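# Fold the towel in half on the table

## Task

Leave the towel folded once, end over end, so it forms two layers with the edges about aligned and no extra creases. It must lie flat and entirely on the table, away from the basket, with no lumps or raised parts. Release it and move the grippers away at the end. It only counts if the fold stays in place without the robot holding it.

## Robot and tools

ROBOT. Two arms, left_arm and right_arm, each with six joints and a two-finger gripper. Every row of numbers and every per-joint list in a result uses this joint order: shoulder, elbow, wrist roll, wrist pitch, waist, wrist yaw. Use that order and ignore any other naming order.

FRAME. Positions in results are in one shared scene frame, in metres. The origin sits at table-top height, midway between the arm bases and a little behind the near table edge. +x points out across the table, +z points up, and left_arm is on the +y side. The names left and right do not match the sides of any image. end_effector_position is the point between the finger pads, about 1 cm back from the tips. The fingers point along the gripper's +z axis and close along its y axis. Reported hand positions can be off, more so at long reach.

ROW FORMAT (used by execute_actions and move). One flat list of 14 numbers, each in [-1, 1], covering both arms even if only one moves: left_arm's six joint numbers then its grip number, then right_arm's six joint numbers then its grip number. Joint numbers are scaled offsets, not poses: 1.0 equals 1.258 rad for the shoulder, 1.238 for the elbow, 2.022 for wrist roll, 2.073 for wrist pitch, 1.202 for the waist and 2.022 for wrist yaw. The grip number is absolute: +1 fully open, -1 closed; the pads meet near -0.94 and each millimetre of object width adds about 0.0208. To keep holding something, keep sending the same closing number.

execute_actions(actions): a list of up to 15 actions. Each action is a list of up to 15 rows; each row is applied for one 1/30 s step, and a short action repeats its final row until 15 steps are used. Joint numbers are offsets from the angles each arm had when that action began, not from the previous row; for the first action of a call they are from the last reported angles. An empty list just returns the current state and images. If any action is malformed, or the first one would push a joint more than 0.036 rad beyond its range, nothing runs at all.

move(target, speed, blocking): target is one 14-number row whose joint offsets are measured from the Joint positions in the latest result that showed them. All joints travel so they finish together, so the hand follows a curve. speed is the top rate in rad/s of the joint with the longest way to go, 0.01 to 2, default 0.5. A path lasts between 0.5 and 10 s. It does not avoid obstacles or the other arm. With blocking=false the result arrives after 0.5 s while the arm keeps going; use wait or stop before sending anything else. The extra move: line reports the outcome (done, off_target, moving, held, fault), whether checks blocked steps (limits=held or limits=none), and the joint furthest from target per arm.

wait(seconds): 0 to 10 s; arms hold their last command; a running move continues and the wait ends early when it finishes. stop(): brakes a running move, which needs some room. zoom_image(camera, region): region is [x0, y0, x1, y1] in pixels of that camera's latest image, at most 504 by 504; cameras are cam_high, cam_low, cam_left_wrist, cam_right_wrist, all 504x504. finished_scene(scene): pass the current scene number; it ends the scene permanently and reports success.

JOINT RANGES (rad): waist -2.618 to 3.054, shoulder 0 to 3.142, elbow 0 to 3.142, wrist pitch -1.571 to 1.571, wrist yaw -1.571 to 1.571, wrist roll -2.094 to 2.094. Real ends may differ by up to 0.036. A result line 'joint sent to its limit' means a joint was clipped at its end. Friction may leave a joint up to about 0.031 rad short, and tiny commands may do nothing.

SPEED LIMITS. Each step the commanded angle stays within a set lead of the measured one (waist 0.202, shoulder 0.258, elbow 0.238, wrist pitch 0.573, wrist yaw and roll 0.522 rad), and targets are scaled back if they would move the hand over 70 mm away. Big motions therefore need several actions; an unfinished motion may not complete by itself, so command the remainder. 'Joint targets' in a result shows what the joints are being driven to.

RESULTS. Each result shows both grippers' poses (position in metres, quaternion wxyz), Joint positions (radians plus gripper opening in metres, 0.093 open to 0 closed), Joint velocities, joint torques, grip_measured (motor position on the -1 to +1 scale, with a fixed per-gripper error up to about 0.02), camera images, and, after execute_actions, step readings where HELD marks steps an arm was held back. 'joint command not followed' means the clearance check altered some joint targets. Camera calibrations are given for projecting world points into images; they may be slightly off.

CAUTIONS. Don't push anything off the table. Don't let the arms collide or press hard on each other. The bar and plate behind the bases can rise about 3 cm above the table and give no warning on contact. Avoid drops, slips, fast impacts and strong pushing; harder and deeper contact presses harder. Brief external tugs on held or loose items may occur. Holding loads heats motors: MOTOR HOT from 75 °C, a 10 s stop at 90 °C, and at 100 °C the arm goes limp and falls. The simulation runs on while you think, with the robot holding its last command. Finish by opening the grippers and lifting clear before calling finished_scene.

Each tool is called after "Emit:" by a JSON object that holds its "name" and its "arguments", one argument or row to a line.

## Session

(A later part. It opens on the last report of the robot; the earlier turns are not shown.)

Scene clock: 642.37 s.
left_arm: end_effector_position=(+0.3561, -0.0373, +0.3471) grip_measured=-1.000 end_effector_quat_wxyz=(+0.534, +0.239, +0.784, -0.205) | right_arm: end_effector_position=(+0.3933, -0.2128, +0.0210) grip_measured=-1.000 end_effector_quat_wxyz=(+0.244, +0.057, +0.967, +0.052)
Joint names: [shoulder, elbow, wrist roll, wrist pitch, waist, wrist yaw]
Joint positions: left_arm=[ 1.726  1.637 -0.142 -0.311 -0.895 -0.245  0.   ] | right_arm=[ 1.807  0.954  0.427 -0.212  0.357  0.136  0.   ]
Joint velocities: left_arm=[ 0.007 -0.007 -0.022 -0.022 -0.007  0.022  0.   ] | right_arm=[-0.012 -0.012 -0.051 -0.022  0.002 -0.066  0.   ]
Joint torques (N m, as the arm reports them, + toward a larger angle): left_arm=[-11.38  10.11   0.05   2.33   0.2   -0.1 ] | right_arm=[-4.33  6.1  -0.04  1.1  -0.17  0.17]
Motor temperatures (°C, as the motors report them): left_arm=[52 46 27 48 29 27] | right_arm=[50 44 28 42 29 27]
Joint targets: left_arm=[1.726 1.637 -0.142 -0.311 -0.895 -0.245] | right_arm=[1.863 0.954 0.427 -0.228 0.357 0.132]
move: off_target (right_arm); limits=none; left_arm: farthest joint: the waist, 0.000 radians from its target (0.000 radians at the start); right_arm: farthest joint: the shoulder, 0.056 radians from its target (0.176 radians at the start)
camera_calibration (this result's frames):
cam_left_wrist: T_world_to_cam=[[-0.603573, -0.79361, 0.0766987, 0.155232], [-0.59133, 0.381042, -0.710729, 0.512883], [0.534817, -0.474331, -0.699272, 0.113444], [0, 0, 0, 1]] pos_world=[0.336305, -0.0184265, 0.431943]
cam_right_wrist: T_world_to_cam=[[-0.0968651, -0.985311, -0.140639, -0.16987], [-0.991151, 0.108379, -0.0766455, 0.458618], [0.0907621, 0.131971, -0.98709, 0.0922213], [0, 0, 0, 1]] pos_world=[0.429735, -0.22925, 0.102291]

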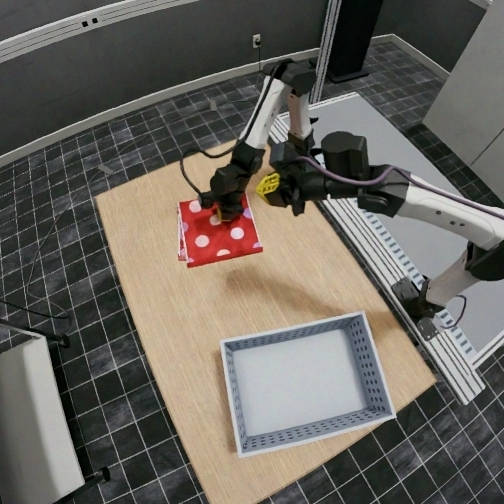

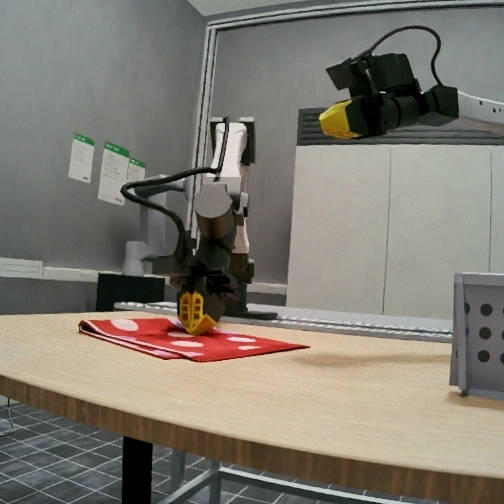

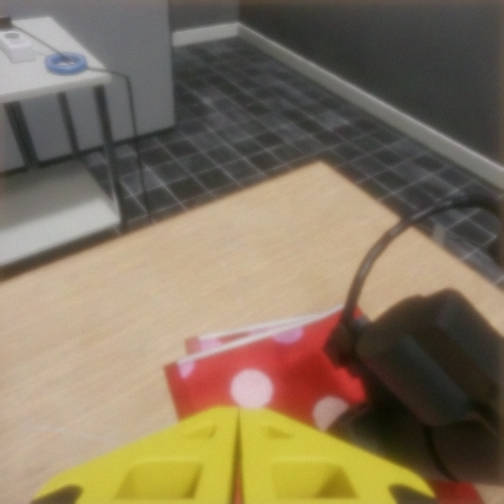

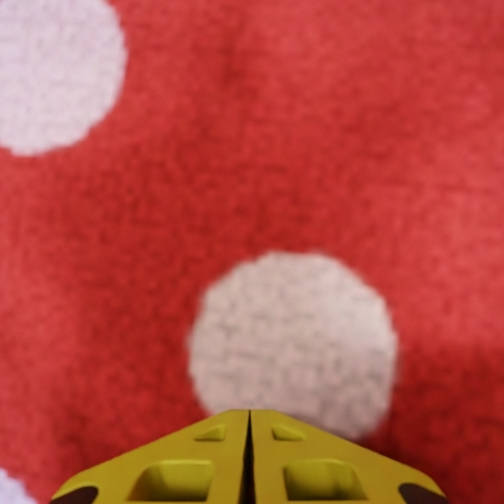

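Emit:
{"name": "move", "arguments": {
  "target": [0,0,0,0,0,0,-1,0.075,0.07,0,0,-0.065,0,-1],
  "speed": 0.15
}}

Emit:
{"name": "move", "arguments": {
  "target": [0,0,0,0,0,0,-1,-0.4,0,0,0,-0.3,0,-1],
  "speed": 0.7
}}

Emit:
{"name": "zoom_image", "arguments": {
  "camera": "cam_high",
  "region": [140,150,320,330]
}}

Scene clock: 658.27 s.
left_arm: end_effector_position=(+0.3561, -0.0373, +0.3471) grip_measured=-1.000 end_effector_quat_wxyz=(+0.534, +0.239, +0.784, -0.205) | right_arm: end_effector_position=(+0.4208, -0.2274, +0.0229) grip_measured=-1.000 end_effector_quat_wxyz=(+0.253, +0.085, +0.962, +0.056)
Joint names: [shoulder, elbow, wrist roll, wrist pitch, waist, wrist yaw]
Joint positions: left_arm=[ 1.726  1.637 -0.142 -0.311 -0.895 -0.245  0.   ] | right_arm=[ 1.863  1.031  0.427 -0.207  0.296  0.118  0.   ]
Joint velocities: left_arm=[-0.007 -0.002 -0.022 -0.051 -0.002 -0.007  0.   ] | right_arm=[ 0.002 -0.017  0.007 -0.007 -0.002 -0.066  0.   ]
Joint torques (N m, as the arm reports them, + toward a larger angle): left_arm=[-11.35  10.15   0.05   2.33   0.18  -0.09] | right_arm=[-6.65  6.96 -0.05  1.25 -1.81  0.43]
Motor temperatures (°C, as the motors report them): left_arm=[52 46 27 48 29 27] | right_arm=[47 43 28 41 29 27]
Joint targets: left_arm=[1.726 1.637 -0.142 -0.311 -0.895 -0.245] | right_arm=[1.901 1.041 0.427 -0.212 0.279 0.136]
move: off_target (right_arm); limits=none; left_arm: farthest joint: the waist, 0.000 radians from its target (0.000 radians at the start); right_arm: farthest joint: the shoulder, 0.038 radians from its target (0.094 radians at the start)
camera_calibration (this result's frames):
cam_left_wrist: T_world_to_cam=[[-0.603573, -0.79361, 0.0766987, 0.155232], [-0.59133, 0.381042, -0.710729, 0.512883], [0.534817, -0.474331, -0.699272, 0.113444], [0, 0, 0, 1]] pos_world=[0.336305, -0.0184265, 0.431943]
cam_right_wrist: T_world_to_cam=[[-0.146564, -0.975537, -0.163847, -0.157586], [-0.982502, 0.162805, -0.0904691, 0.496618], [0.114931, 0.147721, -0.982329, 0.086846], [0, 0, 0, 1]] pos_world=[0.45485, -0.247412, 0.10442]

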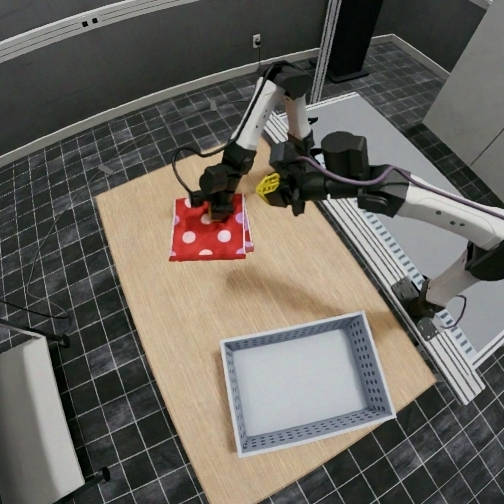

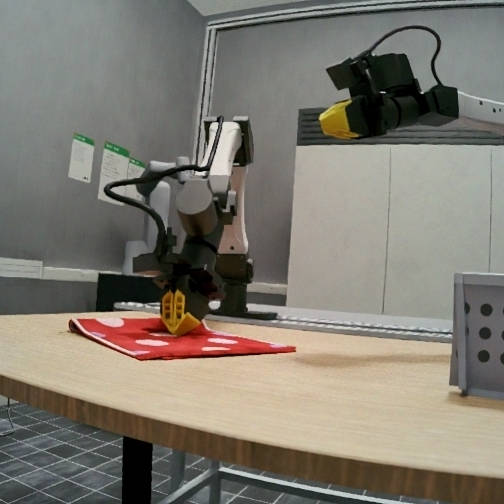

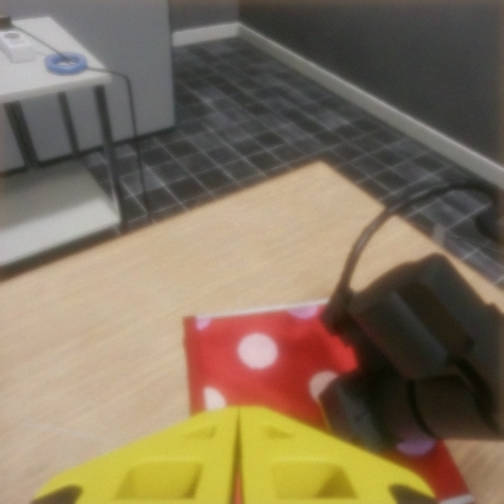

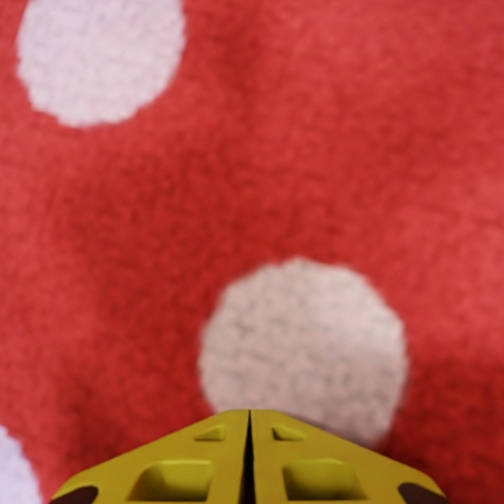

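Scene clock: 659.40 s.
left_arm: end_effector_position=(+0.3561, -0.0373, +0.3471) grip_measured=-1.000 end_effector_quat_wxyz=(+0.534, +0.239, +0.784, -0.205) | right_arm: end_effector_position=(+0.4321, -0.3861, +0.2202) grip_measured=-1.000 end_effector_quat_wxyz=(+0.474, +0.249, +0.843, +0.050)
Joint names: [shoulder, elbow, wrist roll, wrist pitch, waist, wrist yaw]
Joint positions: left_arm=[ 1.726  1.637 -0.142 -0.311 -0.895 -0.245  0.   ] | right_arm=[ 1.37   1.031  0.427 -0.212 -0.06   0.119  0.   ]
Joint velocities: left_arm=[-0.002  0.002 -0.037 -0.022  0.007 -0.051  0.   ] | right_arm=[-0.012 -0.007 -0.007  0.037 -0.002 -0.066  0.   ]
Joint torques (N m, as the arm reports them, + toward a larger angle): left_arm=[-11.36  10.13   0.05   2.33   0.19  -0.09] | right_arm=[-7.75  7.79 -0.05  1.89 -0.53  0.14]
Motor temperatures (°C, as the motors report them): left_arm=[52 46 27 48 29 27] | right_arm=[47 43 28 41 29 27]
Joint targets: left_arm=[1.726 1.637 -0.142 -0.311 -0.895 -0.245] | right_arm=[1.360 1.031 0.427 -0.207 -0.064 0.118]
move: done; limits=none; left_arm: farthest joint: the waist, 0.000 radians from its target (0.000 radians at the start); right_arm: farthest joint: the shoulder, 0.011 radians from its target (0.503 radians at the start)
camera_calibration (this result's frames):
cam_left_wrist: T_world_to_cam=[[-0.603573, -0.79361, 0.0766987, 0.155232], [-0.59133, 0.381042, -0.710729, 0.512883], [0.534817, -0.474331, -0.699272, 0.113444], [0, 0, 0, 1]] pos_world=[0.336305, -0.0184265, 0.431943]
cam_right_wrist: T_world_to_cam=[[-0.374669, -0.864178, -0.335885, -0.0990248], [-0.714789, 0.499961, -0.488995, 0.653725], [0.590508, 0.0568757, -0.805025, 0.0232258], [0, 0, 0, 1]] pos_world=[0.416459, -0.413733, 0.305104]

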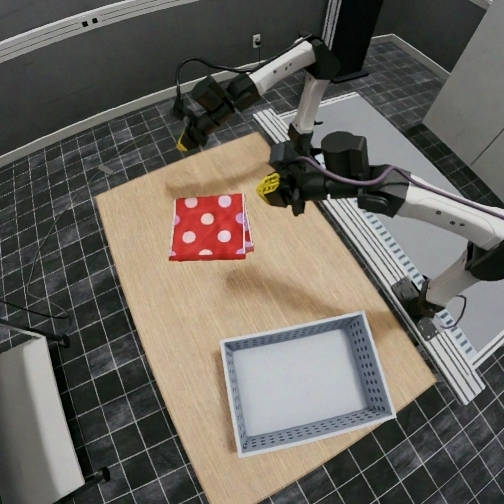

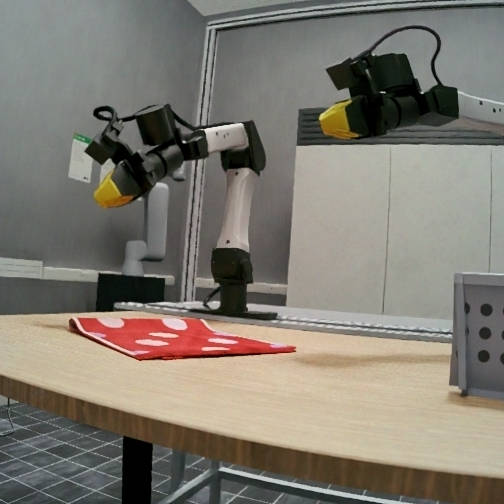

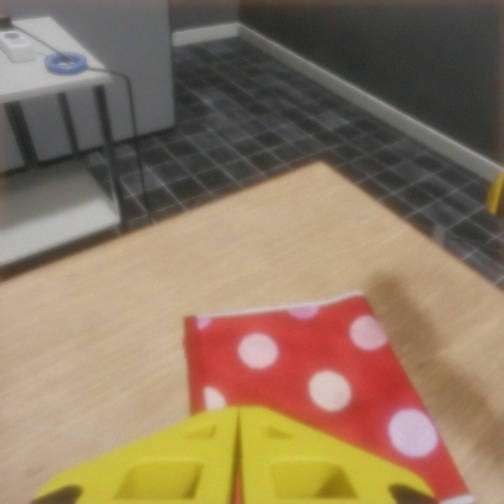

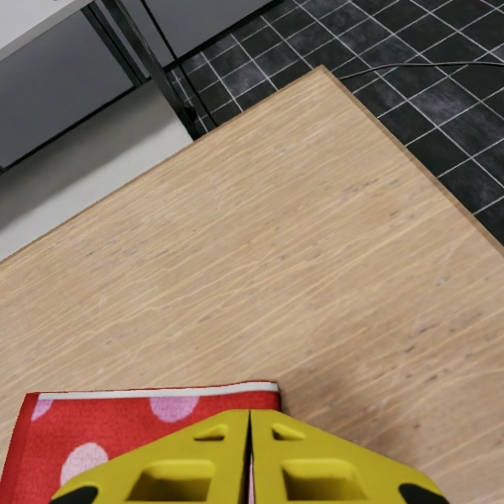

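Region (140, 150, 320, 330) of cam_high's 504x504 image, scaled by 2.800, with more detail than that image has.

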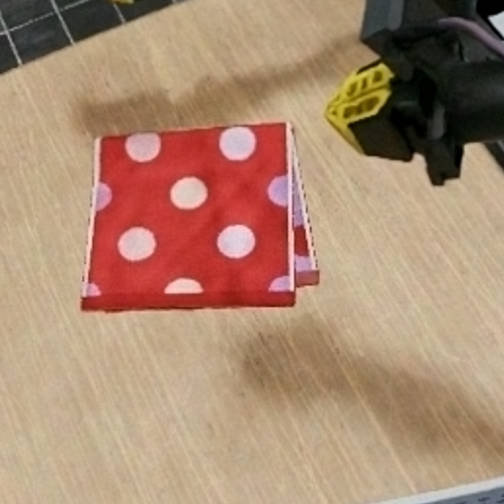

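Emit:
{"name": "move", "arguments": {
  "target": [0,0,0,0,0,0,-1,0.30,0,0,0,0.30,0,-1],
  "speed": 0.7
}}

Emit:
{"name": "move", "arguments": {
  "target": [0,0,0,0,0,0,-1,0.14,0,0,0,0,0,-1],
  "speed": 0.25
}}

Emit:
{"name": "move", "arguments": {
  "target": [0,0,0,0,0,0,-1,-0.01,-0.10,0,0,0,0,-1],
  "speed": 0.12
}}

Emit:
{"name": "move", "arguments": {
  "target": [0,0,0,0,0,0,-1,-0.4,0,0,0,-0.3,0,-1],
  "speed": 0.7
}}

Emit:
{"name": "zoom_image", "arguments": {
  "camera": "cam_high",
  "region": [140,150,320,330]
}}

Scene clock: 672.97 s.
left_arm: end_effector_position=(+0.3561, -0.0373, +0.3471) grip_measured=-1.000 end_effector_quat_wxyz=(+0.534, +0.239, +0.784, -0.205) | right_arm: end_effector_position=(+0.4279, -0.2283, +0.0676) grip_measured=-1.000 end_effector_quat_wxyz=(+0.298, +0.089, +0.947, +0.073)
Joint names: [shoulder, elbow, wrist roll, wrist pitch, waist, wrist yaw]
Joint positions: left_arm=[ 1.726  1.637 -0.142 -0.311 -0.895 -0.245  0.   ] | right_arm=[ 1.751  1.031  0.427 -0.218  0.294  0.118  0.   ]
Joint velocities: left_arm=[ 0.007 -0.007 -0.081  0.007  0.007  0.022  0.   ] | right_arm=[-0.022 -0.017  0.081 -0.022  0.007 -0.007  0.   ]
Joint torques (N m, as the arm reports them, + toward a larger angle): left_arm=[-11.34  10.11   0.05   2.33   0.19  -0.08] | right_arm=[-9.81  6.69 -0.05  1.49  0.4   0.2 ]
Motor temperatures (°C, as the motors report them): left_arm=[51 47 27 48 29 27] | right_arm=[47 44 28 42 29 27]
Joint targets: left_arm=[1.726 1.637 -0.142 -0.311 -0.895 -0.245] | right_arm=[1.748 1.031 0.427 -0.212 0.300 0.119]
move: done; limits=none; left_arm: farthest joint: the waist, 0.000 radians from its target (0.000 radians at the start); right_arm: farthest joint: the waist, 0.007 radians from its target (0.361 radians at the start)
camera_calibration (this result's frames):
cam_left_wrist: T_world_to_cam=[[-0.603573, -0.79361, 0.0766987, 0.155232], [-0.59133, 0.381042, -0.710729, 0.512883], [0.534817, -0.474331, -0.699272, 0.113444], [0, 0, 0, 1]] pos_world=[0.336305, -0.0184265, 0.431943]
cam_right_wrist: T_world_to_cam=[[-0.135115, -0.969225, -0.205784, -0.150713], [-0.968141, 0.173334, -0.180716, 0.510198], [0.210824, 0.17481, -0.961767, 0.0938317], [0, 0, 0, 1]] pos_world=[0.453798, -0.250912, 0.151431]

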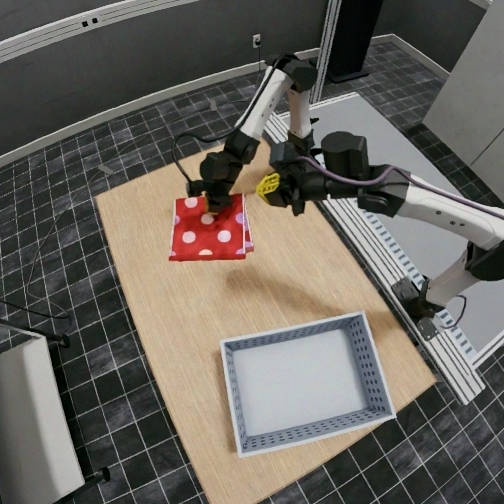

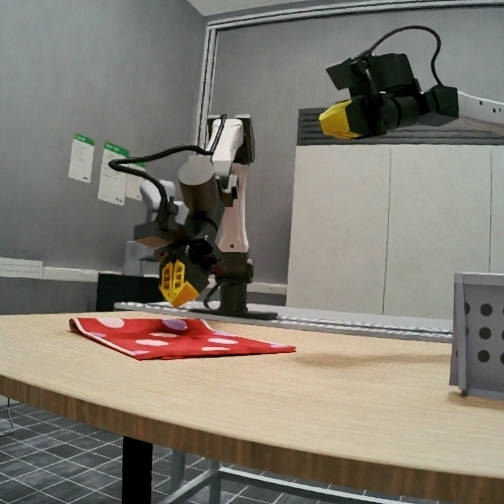

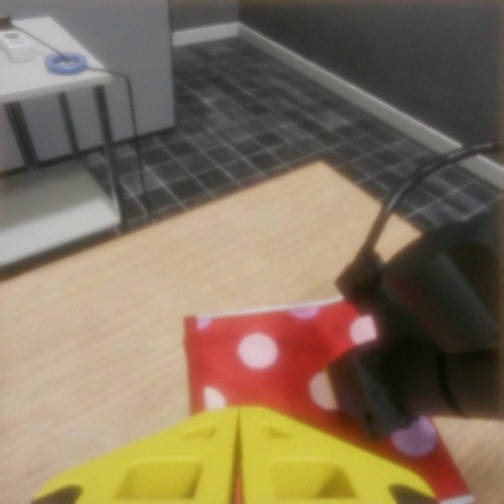

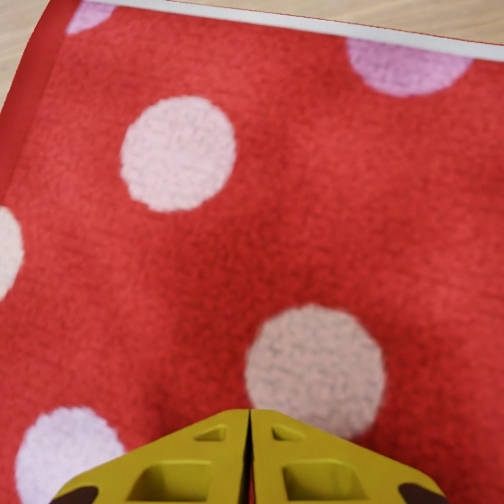

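Scene clock: 673.93 s.
left_arm: end_effector_position=(+0.3561, -0.0373, +0.3471) grip_measured=-1.000 end_effector_quat_wxyz=(+0.534, +0.239, +0.784, -0.205) | right_arm: end_effector_position=(+0.4213, -0.2285, +0.0217) grip_measured=-1.000 end_effector_quat_wxyz=(+0.253, +0.086, +0.962, +0.055)
Joint names: [shoulder, elbow, wrist roll, wrist pitch, waist, wrist yaw]
Joint positions: left_arm=[ 1.726  1.637 -0.142 -0.311 -0.895 -0.245  0.   ] | right_arm=[ 1.867  1.031  0.427 -0.204  0.294  0.12   0.   ]
Joint velocities: left_arm=[-0.007 -0.002 -0.022 -0.007 -0.007 -0.007  0.   ] | right_arm=[ 0.002 -0.007 -0.022  0.037 -0.007 -0.051  0.   ]
Joint torques (N m, as the arm reports them, + toward a larger angle): left_arm=[-11.35  10.11   0.04   2.32   0.19  -0.09] | right_arm=[-4.73  6.24 -0.05  1.16 -0.18  0.18]
Motor temperatures (°C, as the motors report them): left_arm=[51 47 27 48 29 27] | right_arm=[47 44 28 42 29 27]
Joint targets: left_arm=[1.726 1.637 -0.142 -0.311 -0.895 -0.245] | right_arm=[1.927 1.031 0.427 -0.218 0.294 0.118]
move: off_target (right_arm); limits=none; left_arm: farthest joint: the waist, 0.000 radians from its target (0.000 radians at the start); right_arm: farthest joint: the shoulder, 0.060 radians from its target (0.176 radians at the start)
camera_calibration (this result's frames):
cam_left_wrist: T_world_to_cam=[[-0.603573, -0.79361, 0.0766987, 0.155232], [-0.59133, 0.381042, -0.710729, 0.512883], [0.534817, -0.474331, -0.699272, 0.113444], [0, 0, 0, 1]] pos_world=[0.336305, -0.0184265, 0.431943]
cam_right_wrist: T_world_to_cam=[[-0.149748, -0.975368, -0.161968, -0.157478], [-0.98201, 0.165781, -0.0904082, 0.497697], [0.115032, 0.145516, -0.982646, 0.0852284], [0, 0, 0, 1]] pos_world=[0.455357, -0.24851, 0.103239]

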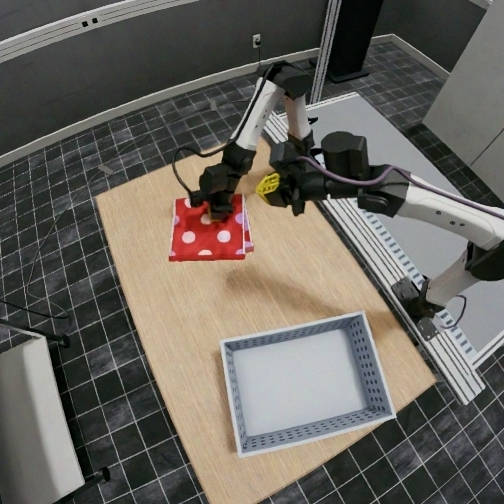

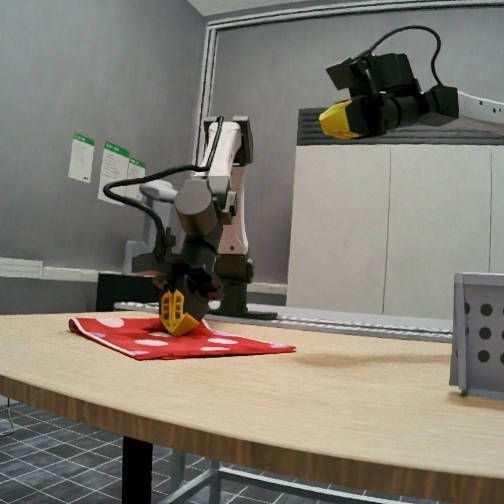

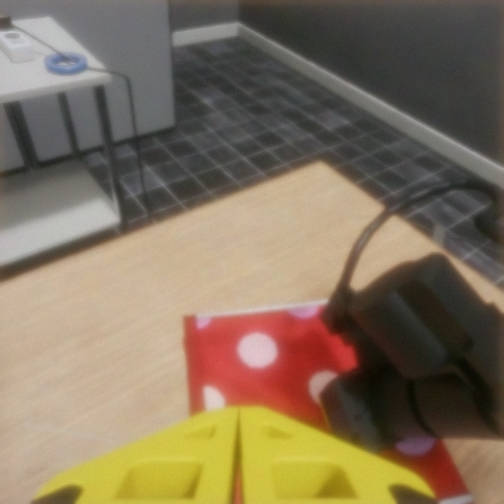

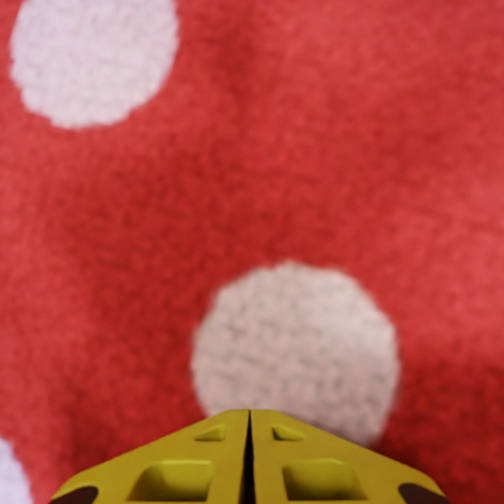

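Scene clock: 675.33 s.
left_arm: end_effector_position=(+0.3561, -0.0373, +0.3471) grip_measured=-1.000 end_effector_quat_wxyz=(+0.534, +0.239, +0.784, -0.205) | right_arm: end_effector_position=(+0.4187, -0.2293, +0.0219) grip_measured=-1.000 end_effector_quat_wxyz=(+0.274, +0.088, +0.956, +0.063)
Joint names: [shoulder, elbow, wrist roll, wrist pitch, waist, wrist yaw]
Joint positions: left_arm=[ 1.726  1.637 -0.142 -0.311 -0.895 -0.245  0.   ] | right_arm=[ 1.84   0.966  0.427 -0.119  0.294  0.12   0.   ]
Joint velocities: left_arm=[-0.007 -0.002  0.022 -0.022 -0.012 -0.007  0.   ] | right_arm=[-0.007 -0.022 -0.066 -0.007  0.007 -0.022  0.   ]
Joint torques (N m, as the arm reports them, + toward a larger angle): left_arm=[-11.34  10.14   0.05   2.33   0.15  -0.09] | right_arm=[-8.47  1.78 -0.05  0.56 -0.17  0.2 ]
Motor temperatures (°C, as the motors report them): left_arm=[51 47 27 48 29 27] | right_arm=[47 44 28 42 29 27]
Joint targets: left_arm=[1.726 1.637 -0.142 -0.311 -0.895 -0.245] | right_arm=[1.855 0.908 0.427 -0.204 0.294 0.120]
move: off_target (right_arm); limits=none; left_arm: farthest joint: the waist, 0.000 radians from its target (0.000 radians at the start); right_arm: farthest joint: the wrist pitch, 0.085 radians from its target (0.000 radians at the start)
camera_calibration (this result's frames):
cam_left_wrist: T_world_to_cam=[[-0.603573, -0.79361, 0.0766987, 0.155232], [-0.59133, 0.381042, -0.710729, 0.512883], [0.534817, -0.474331, -0.699272, 0.113444], [0, 0, 0, 1]] pos_world=[0.336305, -0.0184265, 0.431943]
cam_right_wrist: T_world_to_cam=[[-0.143945, -0.972765, -0.181681, -0.160013], [-0.976683, 0.169204, -0.132138, 0.494744], [0.159281, 0.158424, -0.974439, 0.070096], [0, 0, 0, 1]] pos_world=[0.449011, -0.250473, 0.104608]

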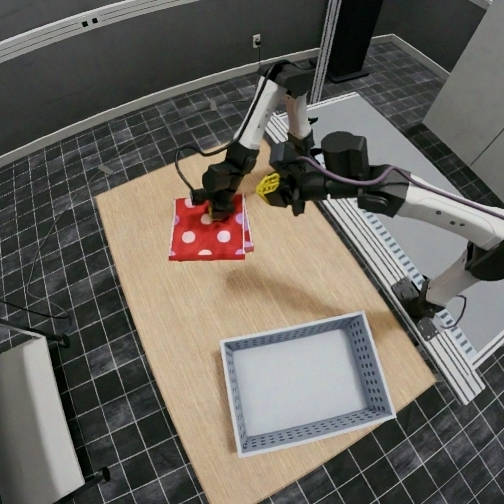

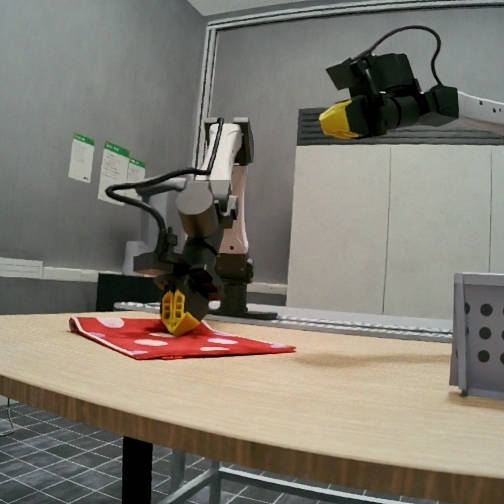

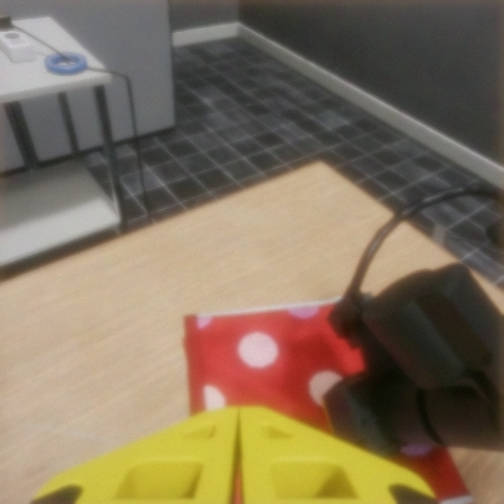

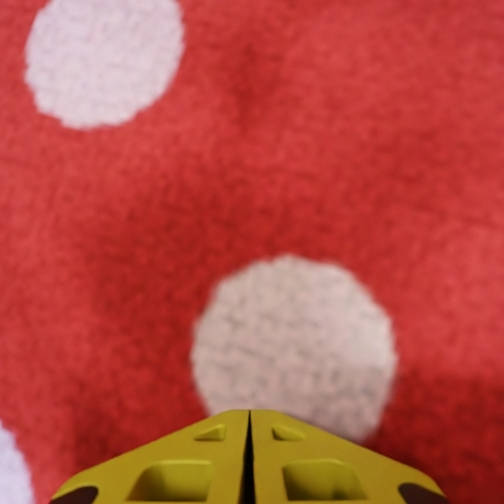

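Scene clock: 676.47 s.
left_arm: end_effector_position=(+0.3561, -0.0373, +0.3471) grip_measured=-1.000 end_effector_quat_wxyz=(+0.534, +0.239, +0.784, -0.205) | right_arm: end_effector_position=(+0.4305, -0.3873, +0.2183) grip_measured=-1.000 end_effector_quat_wxyz=(+0.494, +0.249, +0.831, +0.052)
Joint names: [shoulder, elbow, wrist roll, wrist pitch, waist, wrist yaw]
Joint positions: left_arm=[ 1.726  1.637 -0.142 -0.311 -0.895 -0.245  0.   ] | right_arm=[ 1.347  0.966  0.427 -0.123 -0.063  0.122  0.   ]
Joint velocities: left_arm=[ 0.012 -0.007  0.037  0.007  0.002  0.081  0.   ] | right_arm=[-0.007 -0.012 -0.022  0.081  0.007 -0.022  0.   ]
Joint torques (N m, as the arm reports them, + toward a larger angle): left_arm=[-11.36  10.1    0.05   2.33   0.19  -0.09] | right_arm=[-7.5   7.83 -0.06  1.93 -0.58  0.13]
Motor temperatures (°C, as the motors report them): left_arm=[51 47 27 49 29 27] | right_arm=[48 44 28 42 29 27]
Joint targets: left_arm=[1.726 1.637 -0.142 -0.311 -0.895 -0.245] | right_arm=[1.337 0.966 0.427 -0.119 -0.067 0.120]
move: done; limits=none; left_arm: farthest joint: the waist, 0.000 radians from its target (0.000 radians at the start); right_arm: farthest joint: the shoulder, 0.011 radians from its target (0.503 radians at the start)
camera_calibration (this result's frames):
cam_left_wrist: T_world_to_cam=[[-0.603573, -0.79361, 0.0766987, 0.155232], [-0.59133, 0.381042, -0.710729, 0.512883], [0.534817, -0.474331, -0.699272, 0.113444], [0, 0, 0, 1]] pos_world=[0.336305, -0.0184265, 0.431943]
cam_right_wrist: T_world_to_cam=[[-0.363672, -0.863466, -0.349527, -0.102782], [-0.688049, 0.501933, -0.524073, 0.649122], [0.627958, 0.0499007, -0.776646, -0.00229177], [0, 0, 0, 1]] pos_world=[0.410688, -0.41445, 0.302482]

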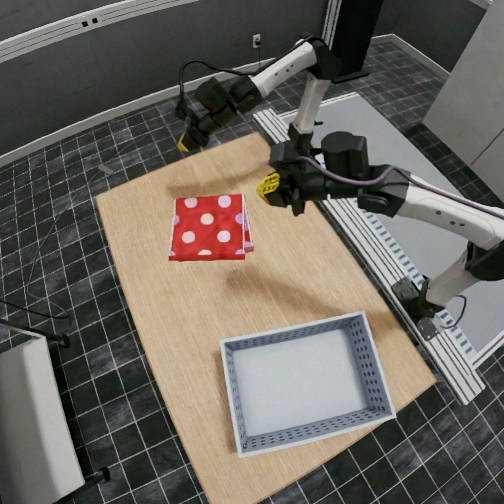

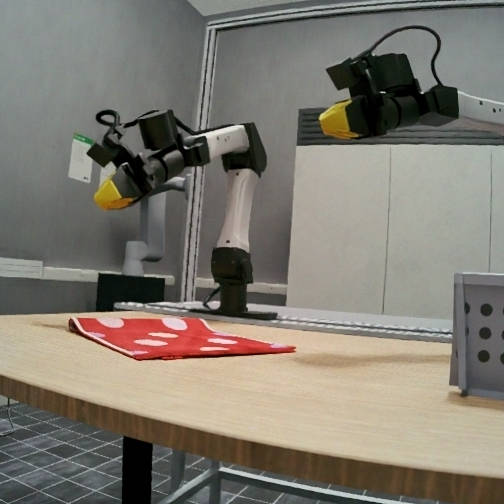

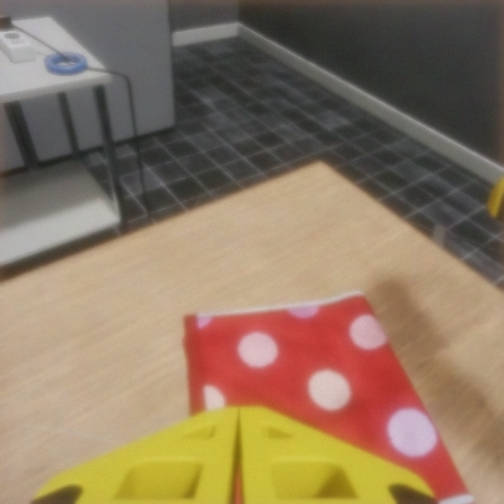

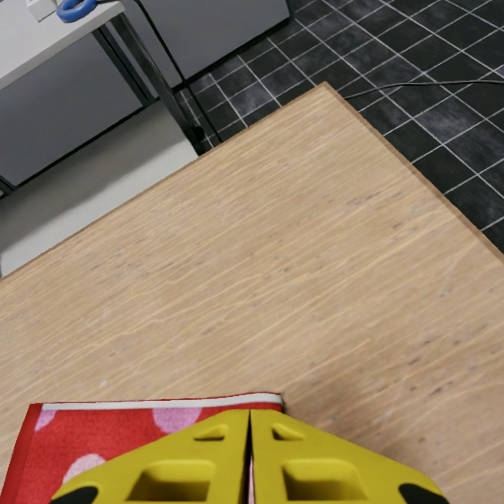

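Region (140, 150, 320, 330) of cam_high's 504x504 image, scaled by 2.800, with more detail than that image has.

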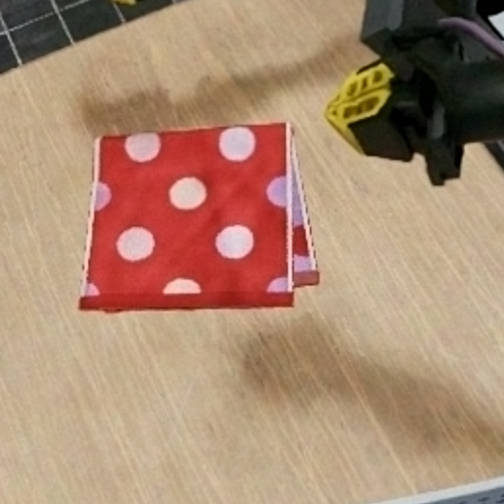

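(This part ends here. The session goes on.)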